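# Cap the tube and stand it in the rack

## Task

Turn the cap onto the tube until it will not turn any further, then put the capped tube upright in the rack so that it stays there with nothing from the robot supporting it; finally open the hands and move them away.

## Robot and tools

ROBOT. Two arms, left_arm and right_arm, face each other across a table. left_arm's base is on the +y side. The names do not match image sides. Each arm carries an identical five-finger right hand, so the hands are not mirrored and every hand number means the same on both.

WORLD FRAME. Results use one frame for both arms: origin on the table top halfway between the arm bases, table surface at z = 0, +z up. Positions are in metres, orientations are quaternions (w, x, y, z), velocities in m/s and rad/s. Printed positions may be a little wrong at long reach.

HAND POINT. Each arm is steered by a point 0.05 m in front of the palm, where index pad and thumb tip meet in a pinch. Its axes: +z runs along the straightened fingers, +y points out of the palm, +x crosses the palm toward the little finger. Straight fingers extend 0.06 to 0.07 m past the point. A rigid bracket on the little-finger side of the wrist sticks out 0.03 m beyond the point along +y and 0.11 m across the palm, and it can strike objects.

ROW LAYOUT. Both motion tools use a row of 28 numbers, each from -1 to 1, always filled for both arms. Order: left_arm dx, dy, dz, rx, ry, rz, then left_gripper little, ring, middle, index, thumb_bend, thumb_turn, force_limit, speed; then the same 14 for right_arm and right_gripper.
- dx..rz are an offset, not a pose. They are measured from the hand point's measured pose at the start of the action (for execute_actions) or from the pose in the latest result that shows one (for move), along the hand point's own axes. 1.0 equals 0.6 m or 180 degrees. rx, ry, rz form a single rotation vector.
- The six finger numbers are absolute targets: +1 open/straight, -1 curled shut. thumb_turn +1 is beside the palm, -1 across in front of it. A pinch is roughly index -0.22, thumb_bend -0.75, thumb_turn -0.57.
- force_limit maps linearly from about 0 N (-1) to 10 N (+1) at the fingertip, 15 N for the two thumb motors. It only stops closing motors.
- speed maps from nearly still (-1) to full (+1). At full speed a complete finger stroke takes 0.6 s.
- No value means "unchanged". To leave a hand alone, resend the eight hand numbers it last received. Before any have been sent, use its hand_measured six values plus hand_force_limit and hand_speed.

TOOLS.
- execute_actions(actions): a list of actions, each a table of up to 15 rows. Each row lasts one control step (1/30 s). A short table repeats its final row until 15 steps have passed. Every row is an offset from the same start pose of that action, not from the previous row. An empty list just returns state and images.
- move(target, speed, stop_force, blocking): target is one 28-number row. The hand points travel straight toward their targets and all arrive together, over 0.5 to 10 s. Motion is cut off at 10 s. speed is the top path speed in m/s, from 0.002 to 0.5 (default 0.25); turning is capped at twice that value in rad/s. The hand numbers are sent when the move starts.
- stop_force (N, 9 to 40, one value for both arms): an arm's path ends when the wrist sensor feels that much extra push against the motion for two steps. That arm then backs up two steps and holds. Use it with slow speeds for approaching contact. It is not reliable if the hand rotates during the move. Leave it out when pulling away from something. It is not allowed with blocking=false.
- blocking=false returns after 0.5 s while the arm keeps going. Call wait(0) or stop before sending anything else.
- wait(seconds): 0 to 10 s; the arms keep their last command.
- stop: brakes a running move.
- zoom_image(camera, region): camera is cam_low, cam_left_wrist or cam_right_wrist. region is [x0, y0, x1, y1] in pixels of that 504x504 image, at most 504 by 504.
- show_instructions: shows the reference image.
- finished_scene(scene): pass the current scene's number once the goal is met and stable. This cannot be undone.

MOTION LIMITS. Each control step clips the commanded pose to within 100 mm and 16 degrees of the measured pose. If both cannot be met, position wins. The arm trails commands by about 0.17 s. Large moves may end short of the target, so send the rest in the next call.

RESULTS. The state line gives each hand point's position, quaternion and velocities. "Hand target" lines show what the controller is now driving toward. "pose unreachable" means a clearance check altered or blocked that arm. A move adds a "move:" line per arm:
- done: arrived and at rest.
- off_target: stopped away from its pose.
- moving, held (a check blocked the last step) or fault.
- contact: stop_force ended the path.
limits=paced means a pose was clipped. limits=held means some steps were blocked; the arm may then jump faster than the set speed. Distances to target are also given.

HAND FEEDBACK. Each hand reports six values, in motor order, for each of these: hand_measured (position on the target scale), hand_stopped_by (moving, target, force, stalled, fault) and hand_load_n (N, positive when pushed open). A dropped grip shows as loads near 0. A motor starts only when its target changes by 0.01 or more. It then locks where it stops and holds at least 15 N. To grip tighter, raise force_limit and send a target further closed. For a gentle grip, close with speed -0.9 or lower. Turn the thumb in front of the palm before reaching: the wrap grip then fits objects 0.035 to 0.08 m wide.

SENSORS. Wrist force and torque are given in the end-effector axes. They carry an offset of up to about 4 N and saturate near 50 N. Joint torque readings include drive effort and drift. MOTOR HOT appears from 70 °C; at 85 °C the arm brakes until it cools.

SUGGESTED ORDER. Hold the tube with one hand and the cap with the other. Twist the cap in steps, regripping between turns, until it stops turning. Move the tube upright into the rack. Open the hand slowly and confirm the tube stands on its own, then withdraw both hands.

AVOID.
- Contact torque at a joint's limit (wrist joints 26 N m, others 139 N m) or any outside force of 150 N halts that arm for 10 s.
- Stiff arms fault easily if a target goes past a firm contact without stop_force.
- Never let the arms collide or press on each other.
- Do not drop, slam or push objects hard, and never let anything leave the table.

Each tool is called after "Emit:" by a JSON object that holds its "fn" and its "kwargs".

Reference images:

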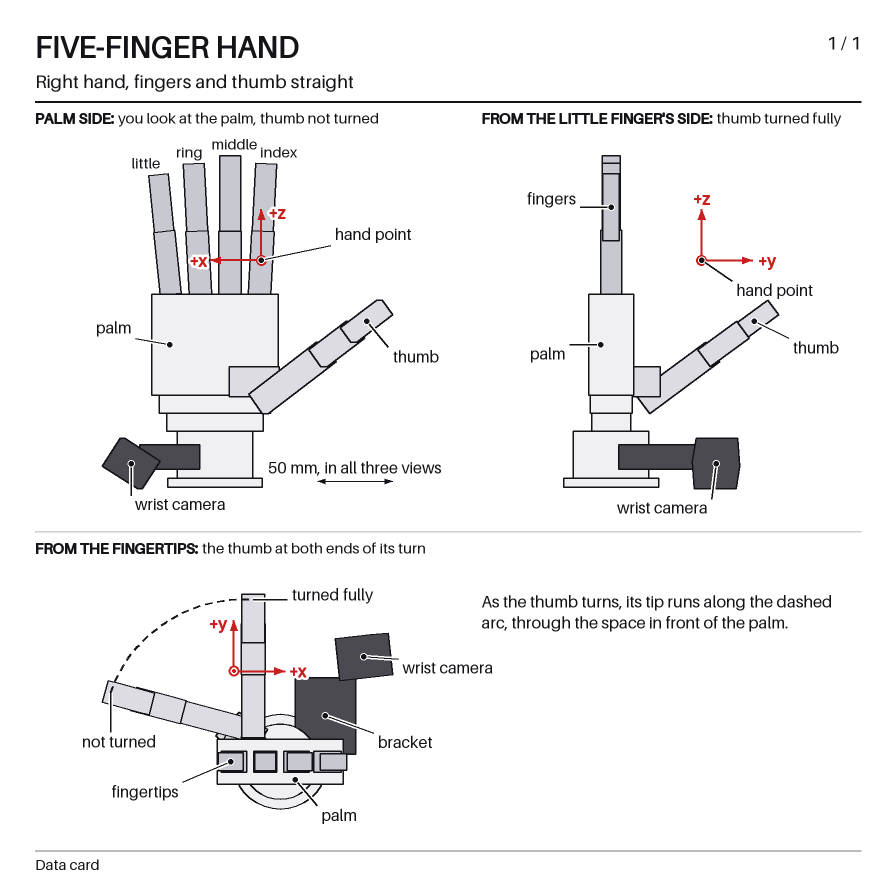

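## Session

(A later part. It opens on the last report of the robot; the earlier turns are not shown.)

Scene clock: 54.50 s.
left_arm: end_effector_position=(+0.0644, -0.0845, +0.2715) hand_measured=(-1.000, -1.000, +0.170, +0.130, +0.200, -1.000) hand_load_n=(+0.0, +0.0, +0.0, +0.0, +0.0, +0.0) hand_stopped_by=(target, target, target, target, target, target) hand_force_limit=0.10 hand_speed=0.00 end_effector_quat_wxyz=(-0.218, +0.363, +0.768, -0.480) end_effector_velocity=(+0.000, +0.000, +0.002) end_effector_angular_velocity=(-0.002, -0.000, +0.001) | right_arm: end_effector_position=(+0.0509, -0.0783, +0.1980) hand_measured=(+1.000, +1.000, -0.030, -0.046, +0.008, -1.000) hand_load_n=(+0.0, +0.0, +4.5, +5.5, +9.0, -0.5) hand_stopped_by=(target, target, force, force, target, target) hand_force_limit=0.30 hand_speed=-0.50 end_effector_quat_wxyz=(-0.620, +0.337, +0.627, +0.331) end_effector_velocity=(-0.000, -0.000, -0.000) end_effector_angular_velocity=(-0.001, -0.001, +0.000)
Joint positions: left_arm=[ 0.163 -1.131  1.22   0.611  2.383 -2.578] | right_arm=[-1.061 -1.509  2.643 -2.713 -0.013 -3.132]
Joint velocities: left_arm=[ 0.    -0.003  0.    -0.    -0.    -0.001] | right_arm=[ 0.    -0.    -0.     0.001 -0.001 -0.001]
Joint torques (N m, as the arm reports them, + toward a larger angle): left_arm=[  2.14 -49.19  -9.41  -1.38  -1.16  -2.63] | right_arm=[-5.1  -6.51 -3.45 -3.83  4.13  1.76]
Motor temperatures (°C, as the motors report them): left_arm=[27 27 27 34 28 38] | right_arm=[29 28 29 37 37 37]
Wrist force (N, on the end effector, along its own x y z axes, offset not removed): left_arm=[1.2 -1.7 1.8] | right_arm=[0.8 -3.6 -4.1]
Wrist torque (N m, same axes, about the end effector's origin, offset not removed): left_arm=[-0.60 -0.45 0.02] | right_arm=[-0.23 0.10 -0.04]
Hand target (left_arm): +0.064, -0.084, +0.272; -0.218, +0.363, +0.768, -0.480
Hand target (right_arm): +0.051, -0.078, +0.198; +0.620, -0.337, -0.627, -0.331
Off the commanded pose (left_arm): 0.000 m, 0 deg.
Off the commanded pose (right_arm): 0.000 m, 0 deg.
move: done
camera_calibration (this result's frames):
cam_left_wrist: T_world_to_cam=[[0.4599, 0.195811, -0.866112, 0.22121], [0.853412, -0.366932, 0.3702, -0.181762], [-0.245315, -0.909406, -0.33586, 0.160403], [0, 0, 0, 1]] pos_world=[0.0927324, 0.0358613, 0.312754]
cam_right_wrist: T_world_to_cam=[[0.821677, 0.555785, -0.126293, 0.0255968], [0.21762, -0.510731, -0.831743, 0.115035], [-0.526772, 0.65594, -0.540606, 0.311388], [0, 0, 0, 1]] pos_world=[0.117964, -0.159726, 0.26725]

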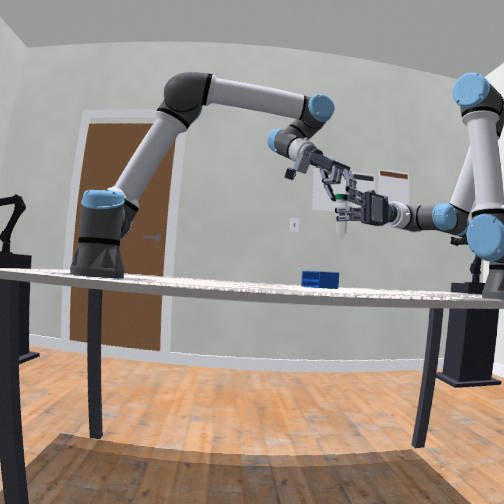

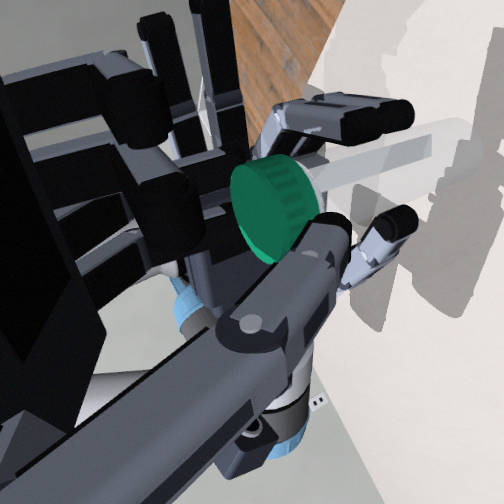

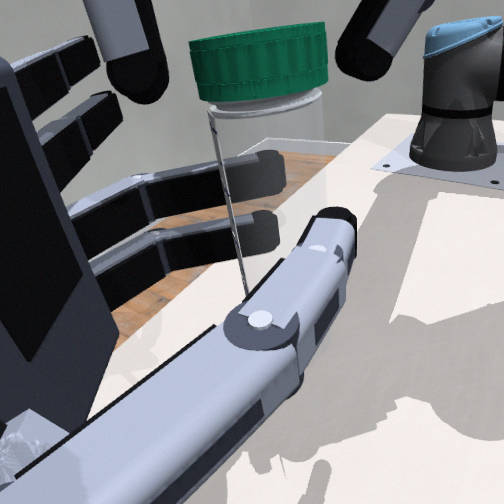

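Emit:
{"fn": "move", "kwargs": {"target": [0.0217,0.0086,-0.0199,-0.005,-0.448,-0.2225,-1,-1,0.17,0.13,0.2,-1,0.1,0,0,0,0,0,0,0,1,1,-0.3,-0.3,0,-1,0.3,-0.5], "speed": 0.35}}

Emit:
{"fn": "move", "kwargs": {"target": [0,0,0,0,0,0,-1,-1,-0.35,-0.35,0.03,-1,-0.2,-0.85,0,0,0,0,0,0,1,1,-0.3,-0.3,0,-1,0.3,-0.5]}}

Emit:
{"fn": "move", "kwargs": {"target": [0.0063,-0.0066,0.0138,0.0025,0.224,0.111,-1,-1,-0.35,-0.35,0.03,-1,-0.2,-0.85,0,0,0,0,0,0,1,1,-0.3,-0.3,0,-1,0.3,-0.5]}}

Emit:
{"fn": "move", "kwargs": {"target": [0.0063,-0.0066,0.0138,0.0025,0.224,0.111,-1,-1,-0.35,-0.35,0.03,-1,-0.2,-0.85,0,0,0,0,0,0,1,1,-0.3,-0.3,0,-1,0.3,-0.5]}}

Emit:
{"fn": "move", "kwargs": {"target": [0,0,0,0,0,0,-1,-1,0.17,0.13,0.15,-1,0.1,0,0,0,0,0,0,0,1,1,-0.3,-0.3,0,-1,0.3,-0.5]}}

Scene clock: 58.00 s.
left_arm: end_effector_position=(+0.0656, -0.0664, +0.2713) hand_measured=(-1.000, -1.000, +0.170, +0.130, +0.200, -1.000) hand_load_n=(+0.0, +0.0, +0.0, +0.0, +0.0, +0.0) hand_stopped_by=(target, target, target, target, target, target) hand_force_limit=0.10 hand_speed=0.00 end_effector_quat_wxyz=(-0.182, +0.289, -0.799, +0.496) end_effector_velocity=(+0.000, +0.000, -0.000) end_effector_angular_velocity=(+0.007, +0.003, +0.011) | right_arm: end_effector_position=(+0.0509, -0.0783, +0.1980) hand_measured=(+1.000, +1.000, -0.030, -0.046, +0.008, -1.000) hand_load_n=(+0.0, +0.0, +4.5, +5.5, +9.0, -0.5) hand_stopped_by=(target, target, force, force, target, target) hand_force_limit=0.30 hand_speed=-0.50 end_effector_quat_wxyz=(-0.620, +0.337, +0.627, +0.331) end_effector_velocity=(+0.000, -0.000, -0.000) end_effector_angular_velocity=(-0.001, -0.000, -0.001)
Joint positions: left_arm=[-0.393 -1.128  1.255  0.784  0.594 -3.955] | right_arm=[-1.061 -1.509  2.643 -2.713 -0.013 -3.132]
Joint velocities: left_arm=[ 0.001  0.01  -0.014  0.025 -0.001 -0.02 ] | right_arm=[-0.     0.     0.    -0.001 -0.001  0.001]
Joint torques (N m, as the arm reports them, + toward a larger angle): left_arm=[  9.84 -28.05 -29.66   3.1   -2.89  -2.5 ] | right_arm=[-5.02 -6.55 -2.5  -3.7   4.06  1.77]
Motor temperatures (°C, as the motors report them): left_arm=[27 27 27 34 28 38] | right_arm=[29 28 29 37 37 37]
Wrist force (N, on the end effector, along its own x y z axes, offset not removed): left_arm=[0.9 -1.2 1.8] | right_arm=[4.2 -6.3 0.4]
Wrist torque (N m, same axes, about the end effector's origin, offset not removed): left_arm=[-0.48 -0.37 -0.04] | right_arm=[-0.82 -0.61 0.16]
Hand target (left_arm): +0.066, -0.066, +0.271; +0.183, -0.289, +0.799, -0.495
Hand target (right_arm): +0.051, -0.078, +0.198; +0.620, -0.337, -0.627, -0.331
Off the commanded pose (left_arm): 0.001 m, 0 deg.
Off the commanded pose (right_arm): 0.000 m, 0 deg.
move: done
camera_calibration (this result's frames):
cam_left_wrist: T_world_to_cam=[[-0.200153, 0.45488, -0.867769, 0.277881], [0.369207, 0.855417, 0.363246, -0.0612357], [0.907538, -0.247682, -0.33916, 0.146241], [0, 0, 0, 1]] pos_world=[-0.0544917, -0.037799, 0.312979]
cam_right_wrist: T_world_to_cam=[[0.821677, 0.555785, -0.126293, 0.0255968], [0.21762, -0.510731, -0.831743, 0.115035], [-0.526772, 0.65594, -0.540606, 0.311388], [0, 0, 0, 1]] pos_world=[0.117964, -0.159726, 0.26725]

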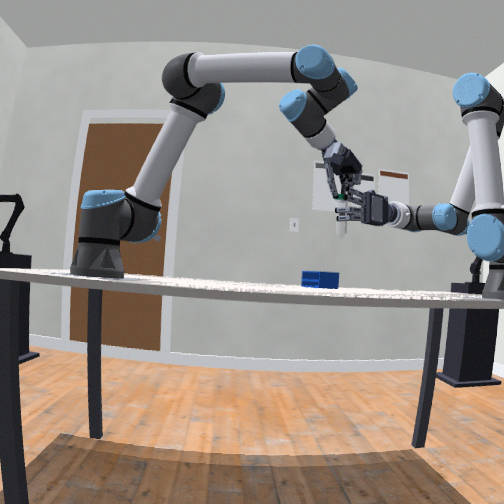

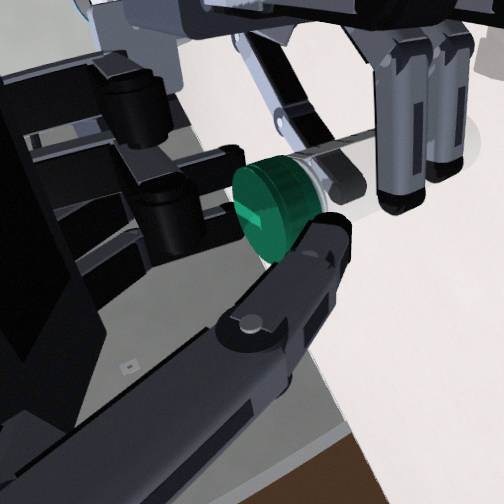

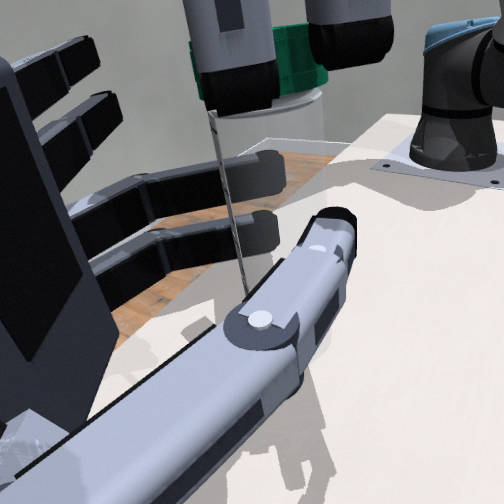

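Scene clock: 59.03 s.
left_arm: end_effector_position=(+0.0657, -0.0664, +0.2713) hand_measured=(-1.000, -1.000, +0.022, -0.026, +0.084, -1.000) hand_load_n=(+0.0, +0.0, +6.0, +5.5, +5.5, +0.0) hand_stopped_by=(target, target, force, force, force, target) hand_force_limit=-0.20 hand_speed=-0.85 end_effector_quat_wxyz=(-0.182, +0.289, -0.799, +0.496) end_effector_velocity=(+0.000, -0.000, -0.001) end_effector_angular_velocity=(+0.001, -0.000, +0.000) | right_arm: end_effector_position=(+0.0509, -0.0783, +0.1980) hand_measured=(+1.000, +1.000, -0.030, -0.046, +0.008, -1.000) hand_load_n=(+0.0, +0.0, +9.0, +4.5, +7.5, -3.5) hand_stopped_by=(target, target, force, force, target, target) hand_force_limit=0.30 hand_speed=-0.50 end_effector_quat_wxyz=(-0.620, +0.337, +0.627, +0.331) end_effector_velocity=(-0.000, +0.000, +0.000) end_effector_angular_velocity=(+0.001, +0.000, +0.000)
Joint positions: left_arm=[-0.393 -1.128  1.255  0.784  0.594 -3.955] | right_arm=[-1.061 -1.509  2.643 -2.713 -0.013 -3.132]
Joint velocities: left_arm=[ 0.     0.001  0.     0.     0.    -0.   ] | right_arm=[ 0.     0.001  0.    -0.001  0.001 -0.001]
Joint torques (N m, as the arm reports them, + toward a larger angle): left_arm=[ -3.97 -46.26  -7.8    0.69   0.37   2.56] | right_arm=[-4.77 -6.05 -3.32 -3.82  4.17  1.69]
Motor temperatures (°C, as the motors report them): left_arm=[27 27 27 34 28 38] | right_arm=[29 28 29 37 37 37]
Wrist force (N, on the end effector, along its own x y z axes, offset not removed): left_arm=[1.3 -6.1 5.9] | right_arm=[-0.6 -0.9 5.0]
Wrist torque (N m, same axes, about the end effector's origin, offset not removed): left_arm=[-0.44 -0.51 -0.05] | right_arm=[0.31 -0.65 0.16]
Hand target (left_arm): +0.066, -0.066, +0.271; +0.182, -0.289, +0.799, -0.496
Hand target (right_arm): +0.051, -0.078, +0.198; +0.620, -0.337, -0.627, -0.331
Off the commanded pose (left_arm): 0.000 m, 0 deg.
Off the commanded pose (right_arm): 0.000 m, 0 deg.
move: done
camera_calibration (this result's frames):
cam_left_wrist: T_world_to_cam=[[-0.200173, 0.454816, -0.867798, 0.277909], [0.369106, 0.855474, 0.363216, -0.0612442], [0.907575, -0.247603, -0.339118, 0.146189], [0, 0, 0, 1]] pos_world=[-0.054442, -0.0378078, 0.312989]
cam_right_wrist: T_world_to_cam=[[0.821677, 0.555785, -0.126293, 0.0255968], [0.21762, -0.510731, -0.831743, 0.115035], [-0.526772, 0.65594, -0.540606, 0.311388], [0, 0, 0, 1]] pos_world=[0.117964, -0.159726, 0.26725]

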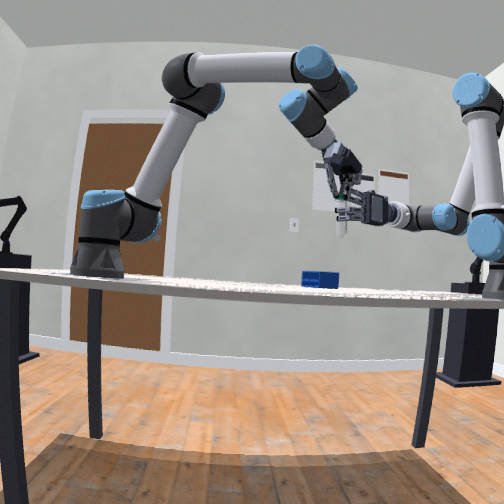

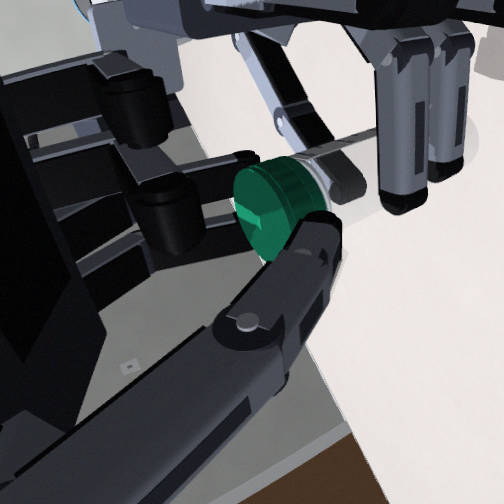

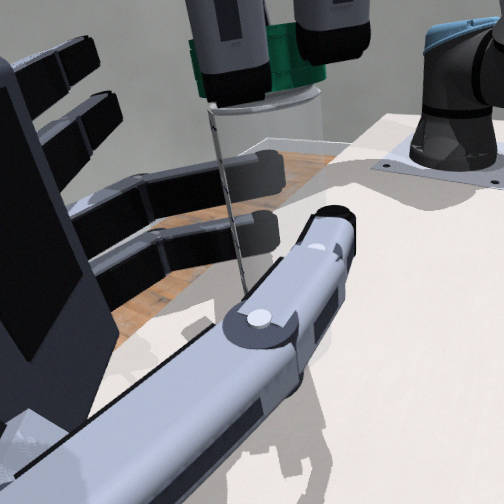

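Scene clock: 61.17 s.
left_arm: end_effector_position=(+0.0687, -0.0758, +0.2720) hand_measured=(-1.000, -1.000, +0.022, -0.026, +0.084, -1.000) hand_load_n=(+0.0, +0.0, +5.0, +4.0, +6.5, +0.0) hand_stopped_by=(target, target, force, force, force, target) hand_force_limit=-0.20 hand_speed=-0.85 end_effector_quat_wxyz=(+0.019, -0.040, -0.848, +0.529) end_effector_velocity=(-0.000, -0.001, -0.001) end_effector_angular_velocity=(+0.002, +0.001, -0.012) | right_arm: end_effector_position=(+0.0509, -0.0783, +0.1980) hand_measured=(+1.000, +1.000, -0.030, -0.046, +0.008, -1.000) hand_load_n=(+0.0, +0.0, +6.5, +3.5, +7.5, +0.5) hand_stopped_by=(target, target, force, force, target, target) hand_force_limit=0.30 hand_speed=-0.50 end_effector_quat_wxyz=(-0.620, +0.337, +0.627, +0.331) end_effector_velocity=(-0.000, -0.000, +0.000) end_effector_angular_velocity=(-0.002, +0.002, -0.000)
Joint positions: left_arm=[-0.151 -1.393  1.535  0.318  1.432 -3.2  ] | right_arm=[-1.061 -1.509  2.643 -2.713 -0.013 -3.132]
Joint velocities: left_arm=[ 0.005  0.003 -0.002 -0.     0.016  0.006] | right_arm=[-0.    -0.001  0.    -0.001 -0.     0.004]
Joint torques (N m, as the arm reports them, + toward a larger angle): left_arm=[ 10.73 -17.5  -31.08   0.01   2.07   2.74] | right_arm=[-4.84 -6.53 -3.01 -3.78  3.98  1.66]
Motor temperatures (°C, as the motors report them): left_arm=[27 27 27 34 28 38] | right_arm=[29 28 29 37 37 37]
Wrist force (N, on the end effector, along its own x y z axes, offset not removed): left_arm=[-0.8 -4.7 3.0] | right_arm=[-1.3 -0.6 2.9]
Wrist torque (N m, same axes, about the end effector's origin, offset not removed): left_arm=[-0.54 -0.27 -0.16] | right_arm=[-0.15 0.03 0.37]
Hand target (left_arm): +0.069, -0.076, +0.272; -0.020, +0.040, +0.848, -0.529
Hand target (right_arm): +0.051, -0.078, +0.198; +0.620, -0.337, -0.627, -0.331
Off the commanded pose (left_arm): 0.001 m, 0 deg.
Off the commanded pose (right_arm): 0.000 m, 0 deg.
move: done
camera_calibration (this result's frames):
cam_left_wrist: T_world_to_cam=[[0.183011, 0.460802, -0.868429, 0.257733], [0.864274, 0.345589, 0.36551, -0.127837], [0.468548, -0.817453, -0.335013, 0.127197], [0, 0, 0, 1]] pos_world=[0.00372031, 0.0293924, 0.313161]
cam_right_wrist: T_world_to_cam=[[0.821677, 0.555785, -0.126293, 0.0255967], [0.21762, -0.510731, -0.831742, 0.115035], [-0.526772, 0.65594, -0.540606, 0.311388], [0, 0, 0, 1]] pos_world=[0.117964, -0.159726, 0.26725]

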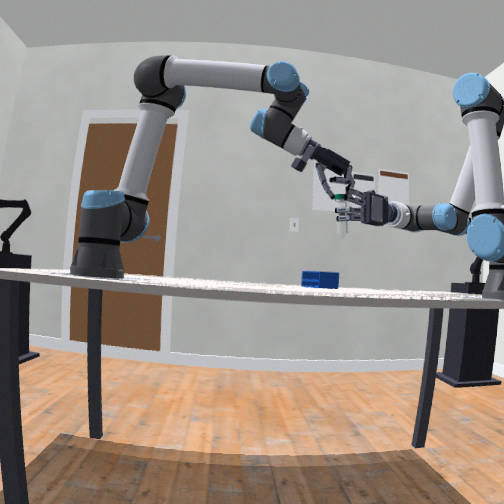

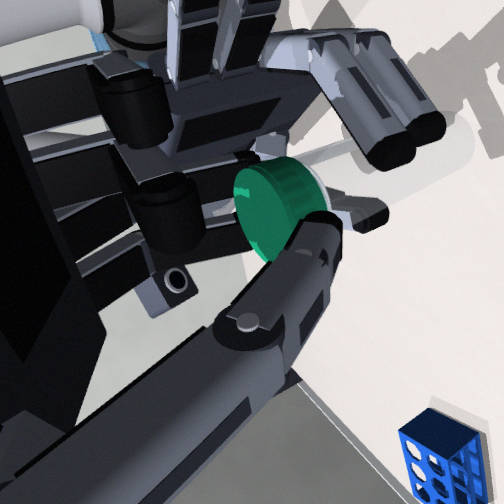

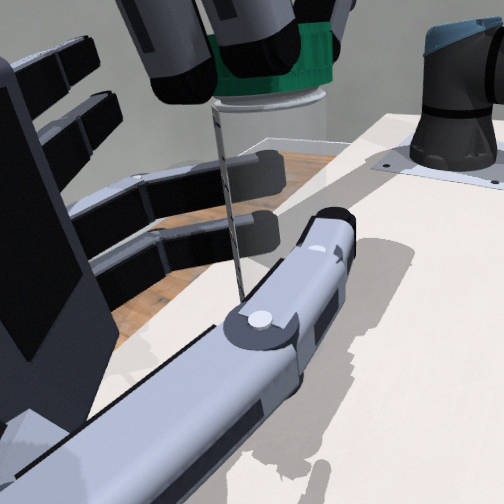

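Scene clock: 63.33 s.
left_arm: end_effector_position=(+0.0644, -0.0844, +0.2719) hand_measured=(-1.000, -1.000, +0.022, -0.026, +0.084, -1.000) hand_load_n=(+0.0, +0.0, +4.5, +4.0, +7.0, -0.5) hand_stopped_by=(target, target, force, force, force, target) hand_force_limit=-0.20 hand_speed=-0.85 end_effector_quat_wxyz=(-0.218, +0.362, +0.768, -0.481) end_effector_velocity=(+0.000, +0.000, +0.000) end_effector_angular_velocity=(+0.003, -0.003, -0.011) | right_arm: end_effector_position=(+0.0509, -0.0783, +0.1980) hand_measured=(+1.000, +1.000, -0.030, -0.046, +0.008, -1.000) hand_load_n=(+0.0, +0.0, +4.0, +3.5, +8.0, +2.0) hand_stopped_by=(target, target, force, force, target, target) hand_force_limit=0.30 hand_speed=-0.50 end_effector_quat_wxyz=(-0.620, +0.337, +0.627, +0.331) end_effector_velocity=(+0.000, -0.000, -0.000) end_effector_angular_velocity=(-0.000, -0.001, -0.000)
Joint positions: left_arm=[ 0.163 -1.133  1.223  0.607  2.382 -2.581] | right_arm=[-1.061 -1.509  2.643 -2.713 -0.013 -3.132]
Joint velocities: left_arm=[ 0.002  0.009 -0.013  0.02   0.008  0.016] | right_arm=[-0.     0.     0.    -0.    -0.001 -0.   ]
Joint torques (N m, as the arm reports them, + toward a larger angle): left_arm=[ 12.94 -27.6  -28.35   2.98   1.91   2.98] | right_arm=[-5.03 -7.02 -3.35 -3.8   4.    1.68]
Motor temperatures (°C, as the motors report them): left_arm=[27 27 27 34 28 38] | right_arm=[29 28 29 37 37 37]
Wrist force (N, on the end effector, along its own x y z axes, offset not removed): left_arm=[2.1 -3.6 1.3] | right_arm=[-0.3 -0.7 -4.8]
Wrist torque (N m, same axes, about the end effector's origin, offset not removed): left_arm=[-0.57 -0.44 -0.02] | right_arm=[0.28 0.12 0.30]
Hand target (left_arm): +0.064, -0.084, +0.272; -0.218, +0.362, +0.768, -0.481
Hand target (right_arm): +0.051, -0.078, +0.198; +0.620, -0.337, -0.627, -0.331
Off the commanded pose (left_arm): 0.000 m, 0 deg.
Off the commanded pose (right_arm): 0.000 m, 0 deg.
move: done
camera_calibration (this result's frames):
cam_left_wrist: T_world_to_cam=[[0.458648, 0.195338, -0.866882, 0.221787], [0.854433, -0.364923, 0.369832, -0.181627], [-0.244103, -0.910316, -0.334275, 0.160019], [0, 0, 0, 1]] pos_world=[0.0925272, 0.0360642, 0.312925]
cam_right_wrist: T_world_to_cam=[[0.821677, 0.555785, -0.126293, 0.0255967], [0.21762, -0.510731, -0.831743, 0.115035], [-0.526772, 0.65594, -0.540605, 0.311388], [0, 0, 0, 1]] pos_world=[0.117964, -0.159726, 0.26725]

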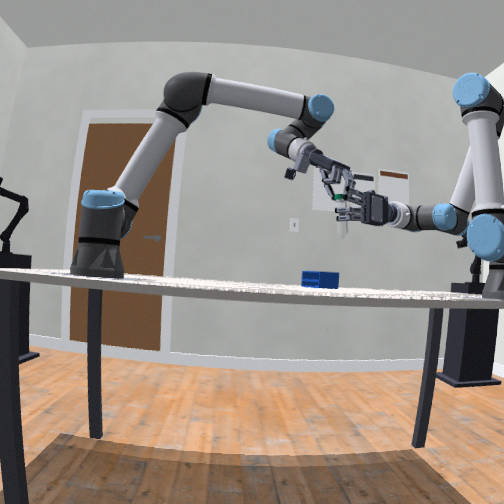

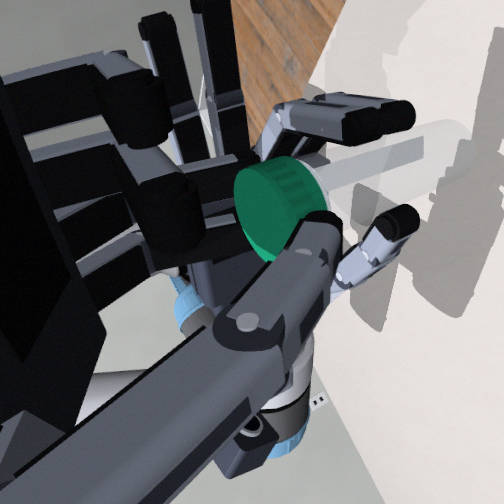

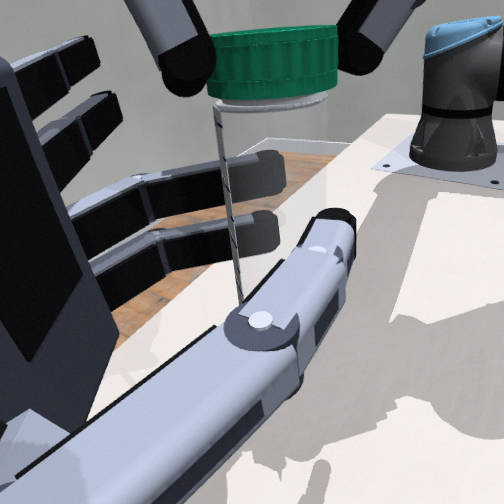

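Scene clock: 63.83 s.
left_arm: end_effector_position=(+0.0644, -0.0844, +0.2718) hand_measured=(-1.000, -1.000, +0.170, +0.130, +0.150, -1.000) hand_load_n=(+0.0, +0.0, +0.0, +0.0, +0.0, +0.0) hand_stopped_by=(target, target, target, target, target, target) hand_force_limit=0.10 hand_speed=0.00 end_effector_quat_wxyz=(-0.218, +0.362, +0.768, -0.481) end_effector_velocity=(-0.000, +0.000, +0.000) end_effector_angular_velocity=(-0.001, -0.000, -0.001) | right_arm: end_effector_position=(+0.0509, -0.0783, +0.1980) hand_measured=(+1.000, +1.000, -0.030, -0.046, +0.008, -1.000) hand_load_n=(+0.0, +0.0, +5.0, +3.0, +7.5, +1.0) hand_stopped_by=(target, target, force, force, target, target) hand_force_limit=0.30 hand_speed=-0.50 end_effector_quat_wxyz=(-0.620, +0.337, +0.627, +0.331) end_effector_velocity=(-0.000, +0.000, +0.001) end_effector_angular_velocity=(+0.002, -0.002, +0.000)
Joint positions: left_arm=[ 0.163 -1.133  1.223  0.607  2.382 -2.581] | right_arm=[-1.061 -1.509  2.643 -2.713 -0.013 -3.132]
Joint velocities: left_arm=[-0.001 -0.001  0.    -0.    -0.     0.   ] | right_arm=[ 0.    -0.001 -0.    -0.001  0.001 -0.001]
Joint torques (N m, as the arm reports them, + toward a larger angle): left_arm=[  2.7  -49.21  -9.67  -1.29  -1.09  -2.75] | right_arm=[-4.58 -7.2  -3.7  -3.84  4.05  1.61]
Motor temperatures (°C, as the motors report them): left_arm=[27 27 27 34 28 38] | right_arm=[29 28 29 37 37 37]
Wrist force (N, on the end effector, along its own x y z axes, offset not removed): left_arm=[1.8 -0.2 2.4] | right_arm=[2.2 1.9 -0.2]
Wrist torque (N m, same axes, about the end effector's origin, offset not removed): left_arm=[-0.36 -0.50 0.10] | right_arm=[0.21 -0.26 0.14]
Hand target (left_arm): +0.064, -0.084, +0.272; -0.218, +0.362, +0.768, -0.481
Hand target (right_arm): +0.051, -0.078, +0.198; +0.620, -0.337, -0.627, -0.331
Off the commanded pose (left_arm): 0.000 m, 0 deg.
Off the commanded pose (right_arm): 0.000 m, 0 deg.
move: done
camera_calibration (this result's frames):
cam_left_wrist: T_world_to_cam=[[0.458655, 0.195343, -0.866878, 0.22175], [0.854437, -0.364899, 0.369846, -0.18167], [-0.244076, -0.910324, -0.334271, 0.160006], [0, 0, 0, 1]] pos_world=[0.0925726, 0.0360494, 0.312905]
cam_right_wrist: T_world_to_cam=[[0.821677, 0.555785, -0.126293, 0.0255968], [0.21762, -0.510731, -0.831743, 0.115035], [-0.526772, 0.65594, -0.540606, 0.311388], [0, 0, 0, 1]] pos_world=[0.117964, -0.159726, 0.26725]

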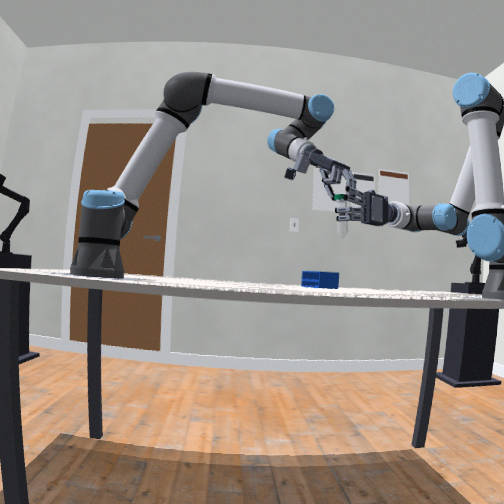

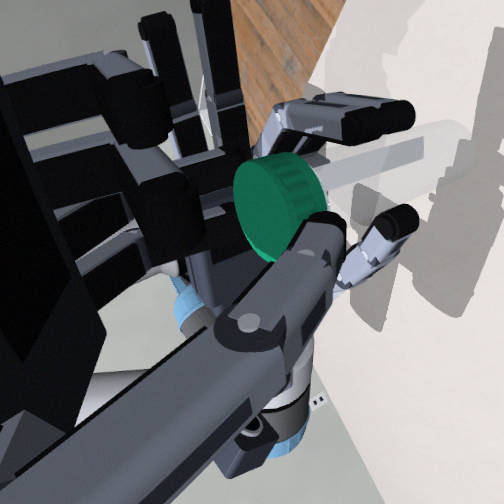

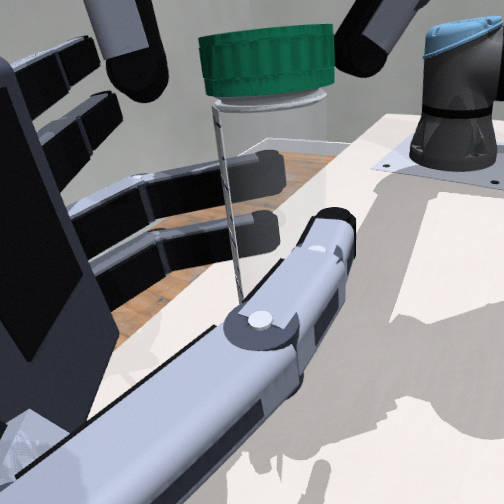

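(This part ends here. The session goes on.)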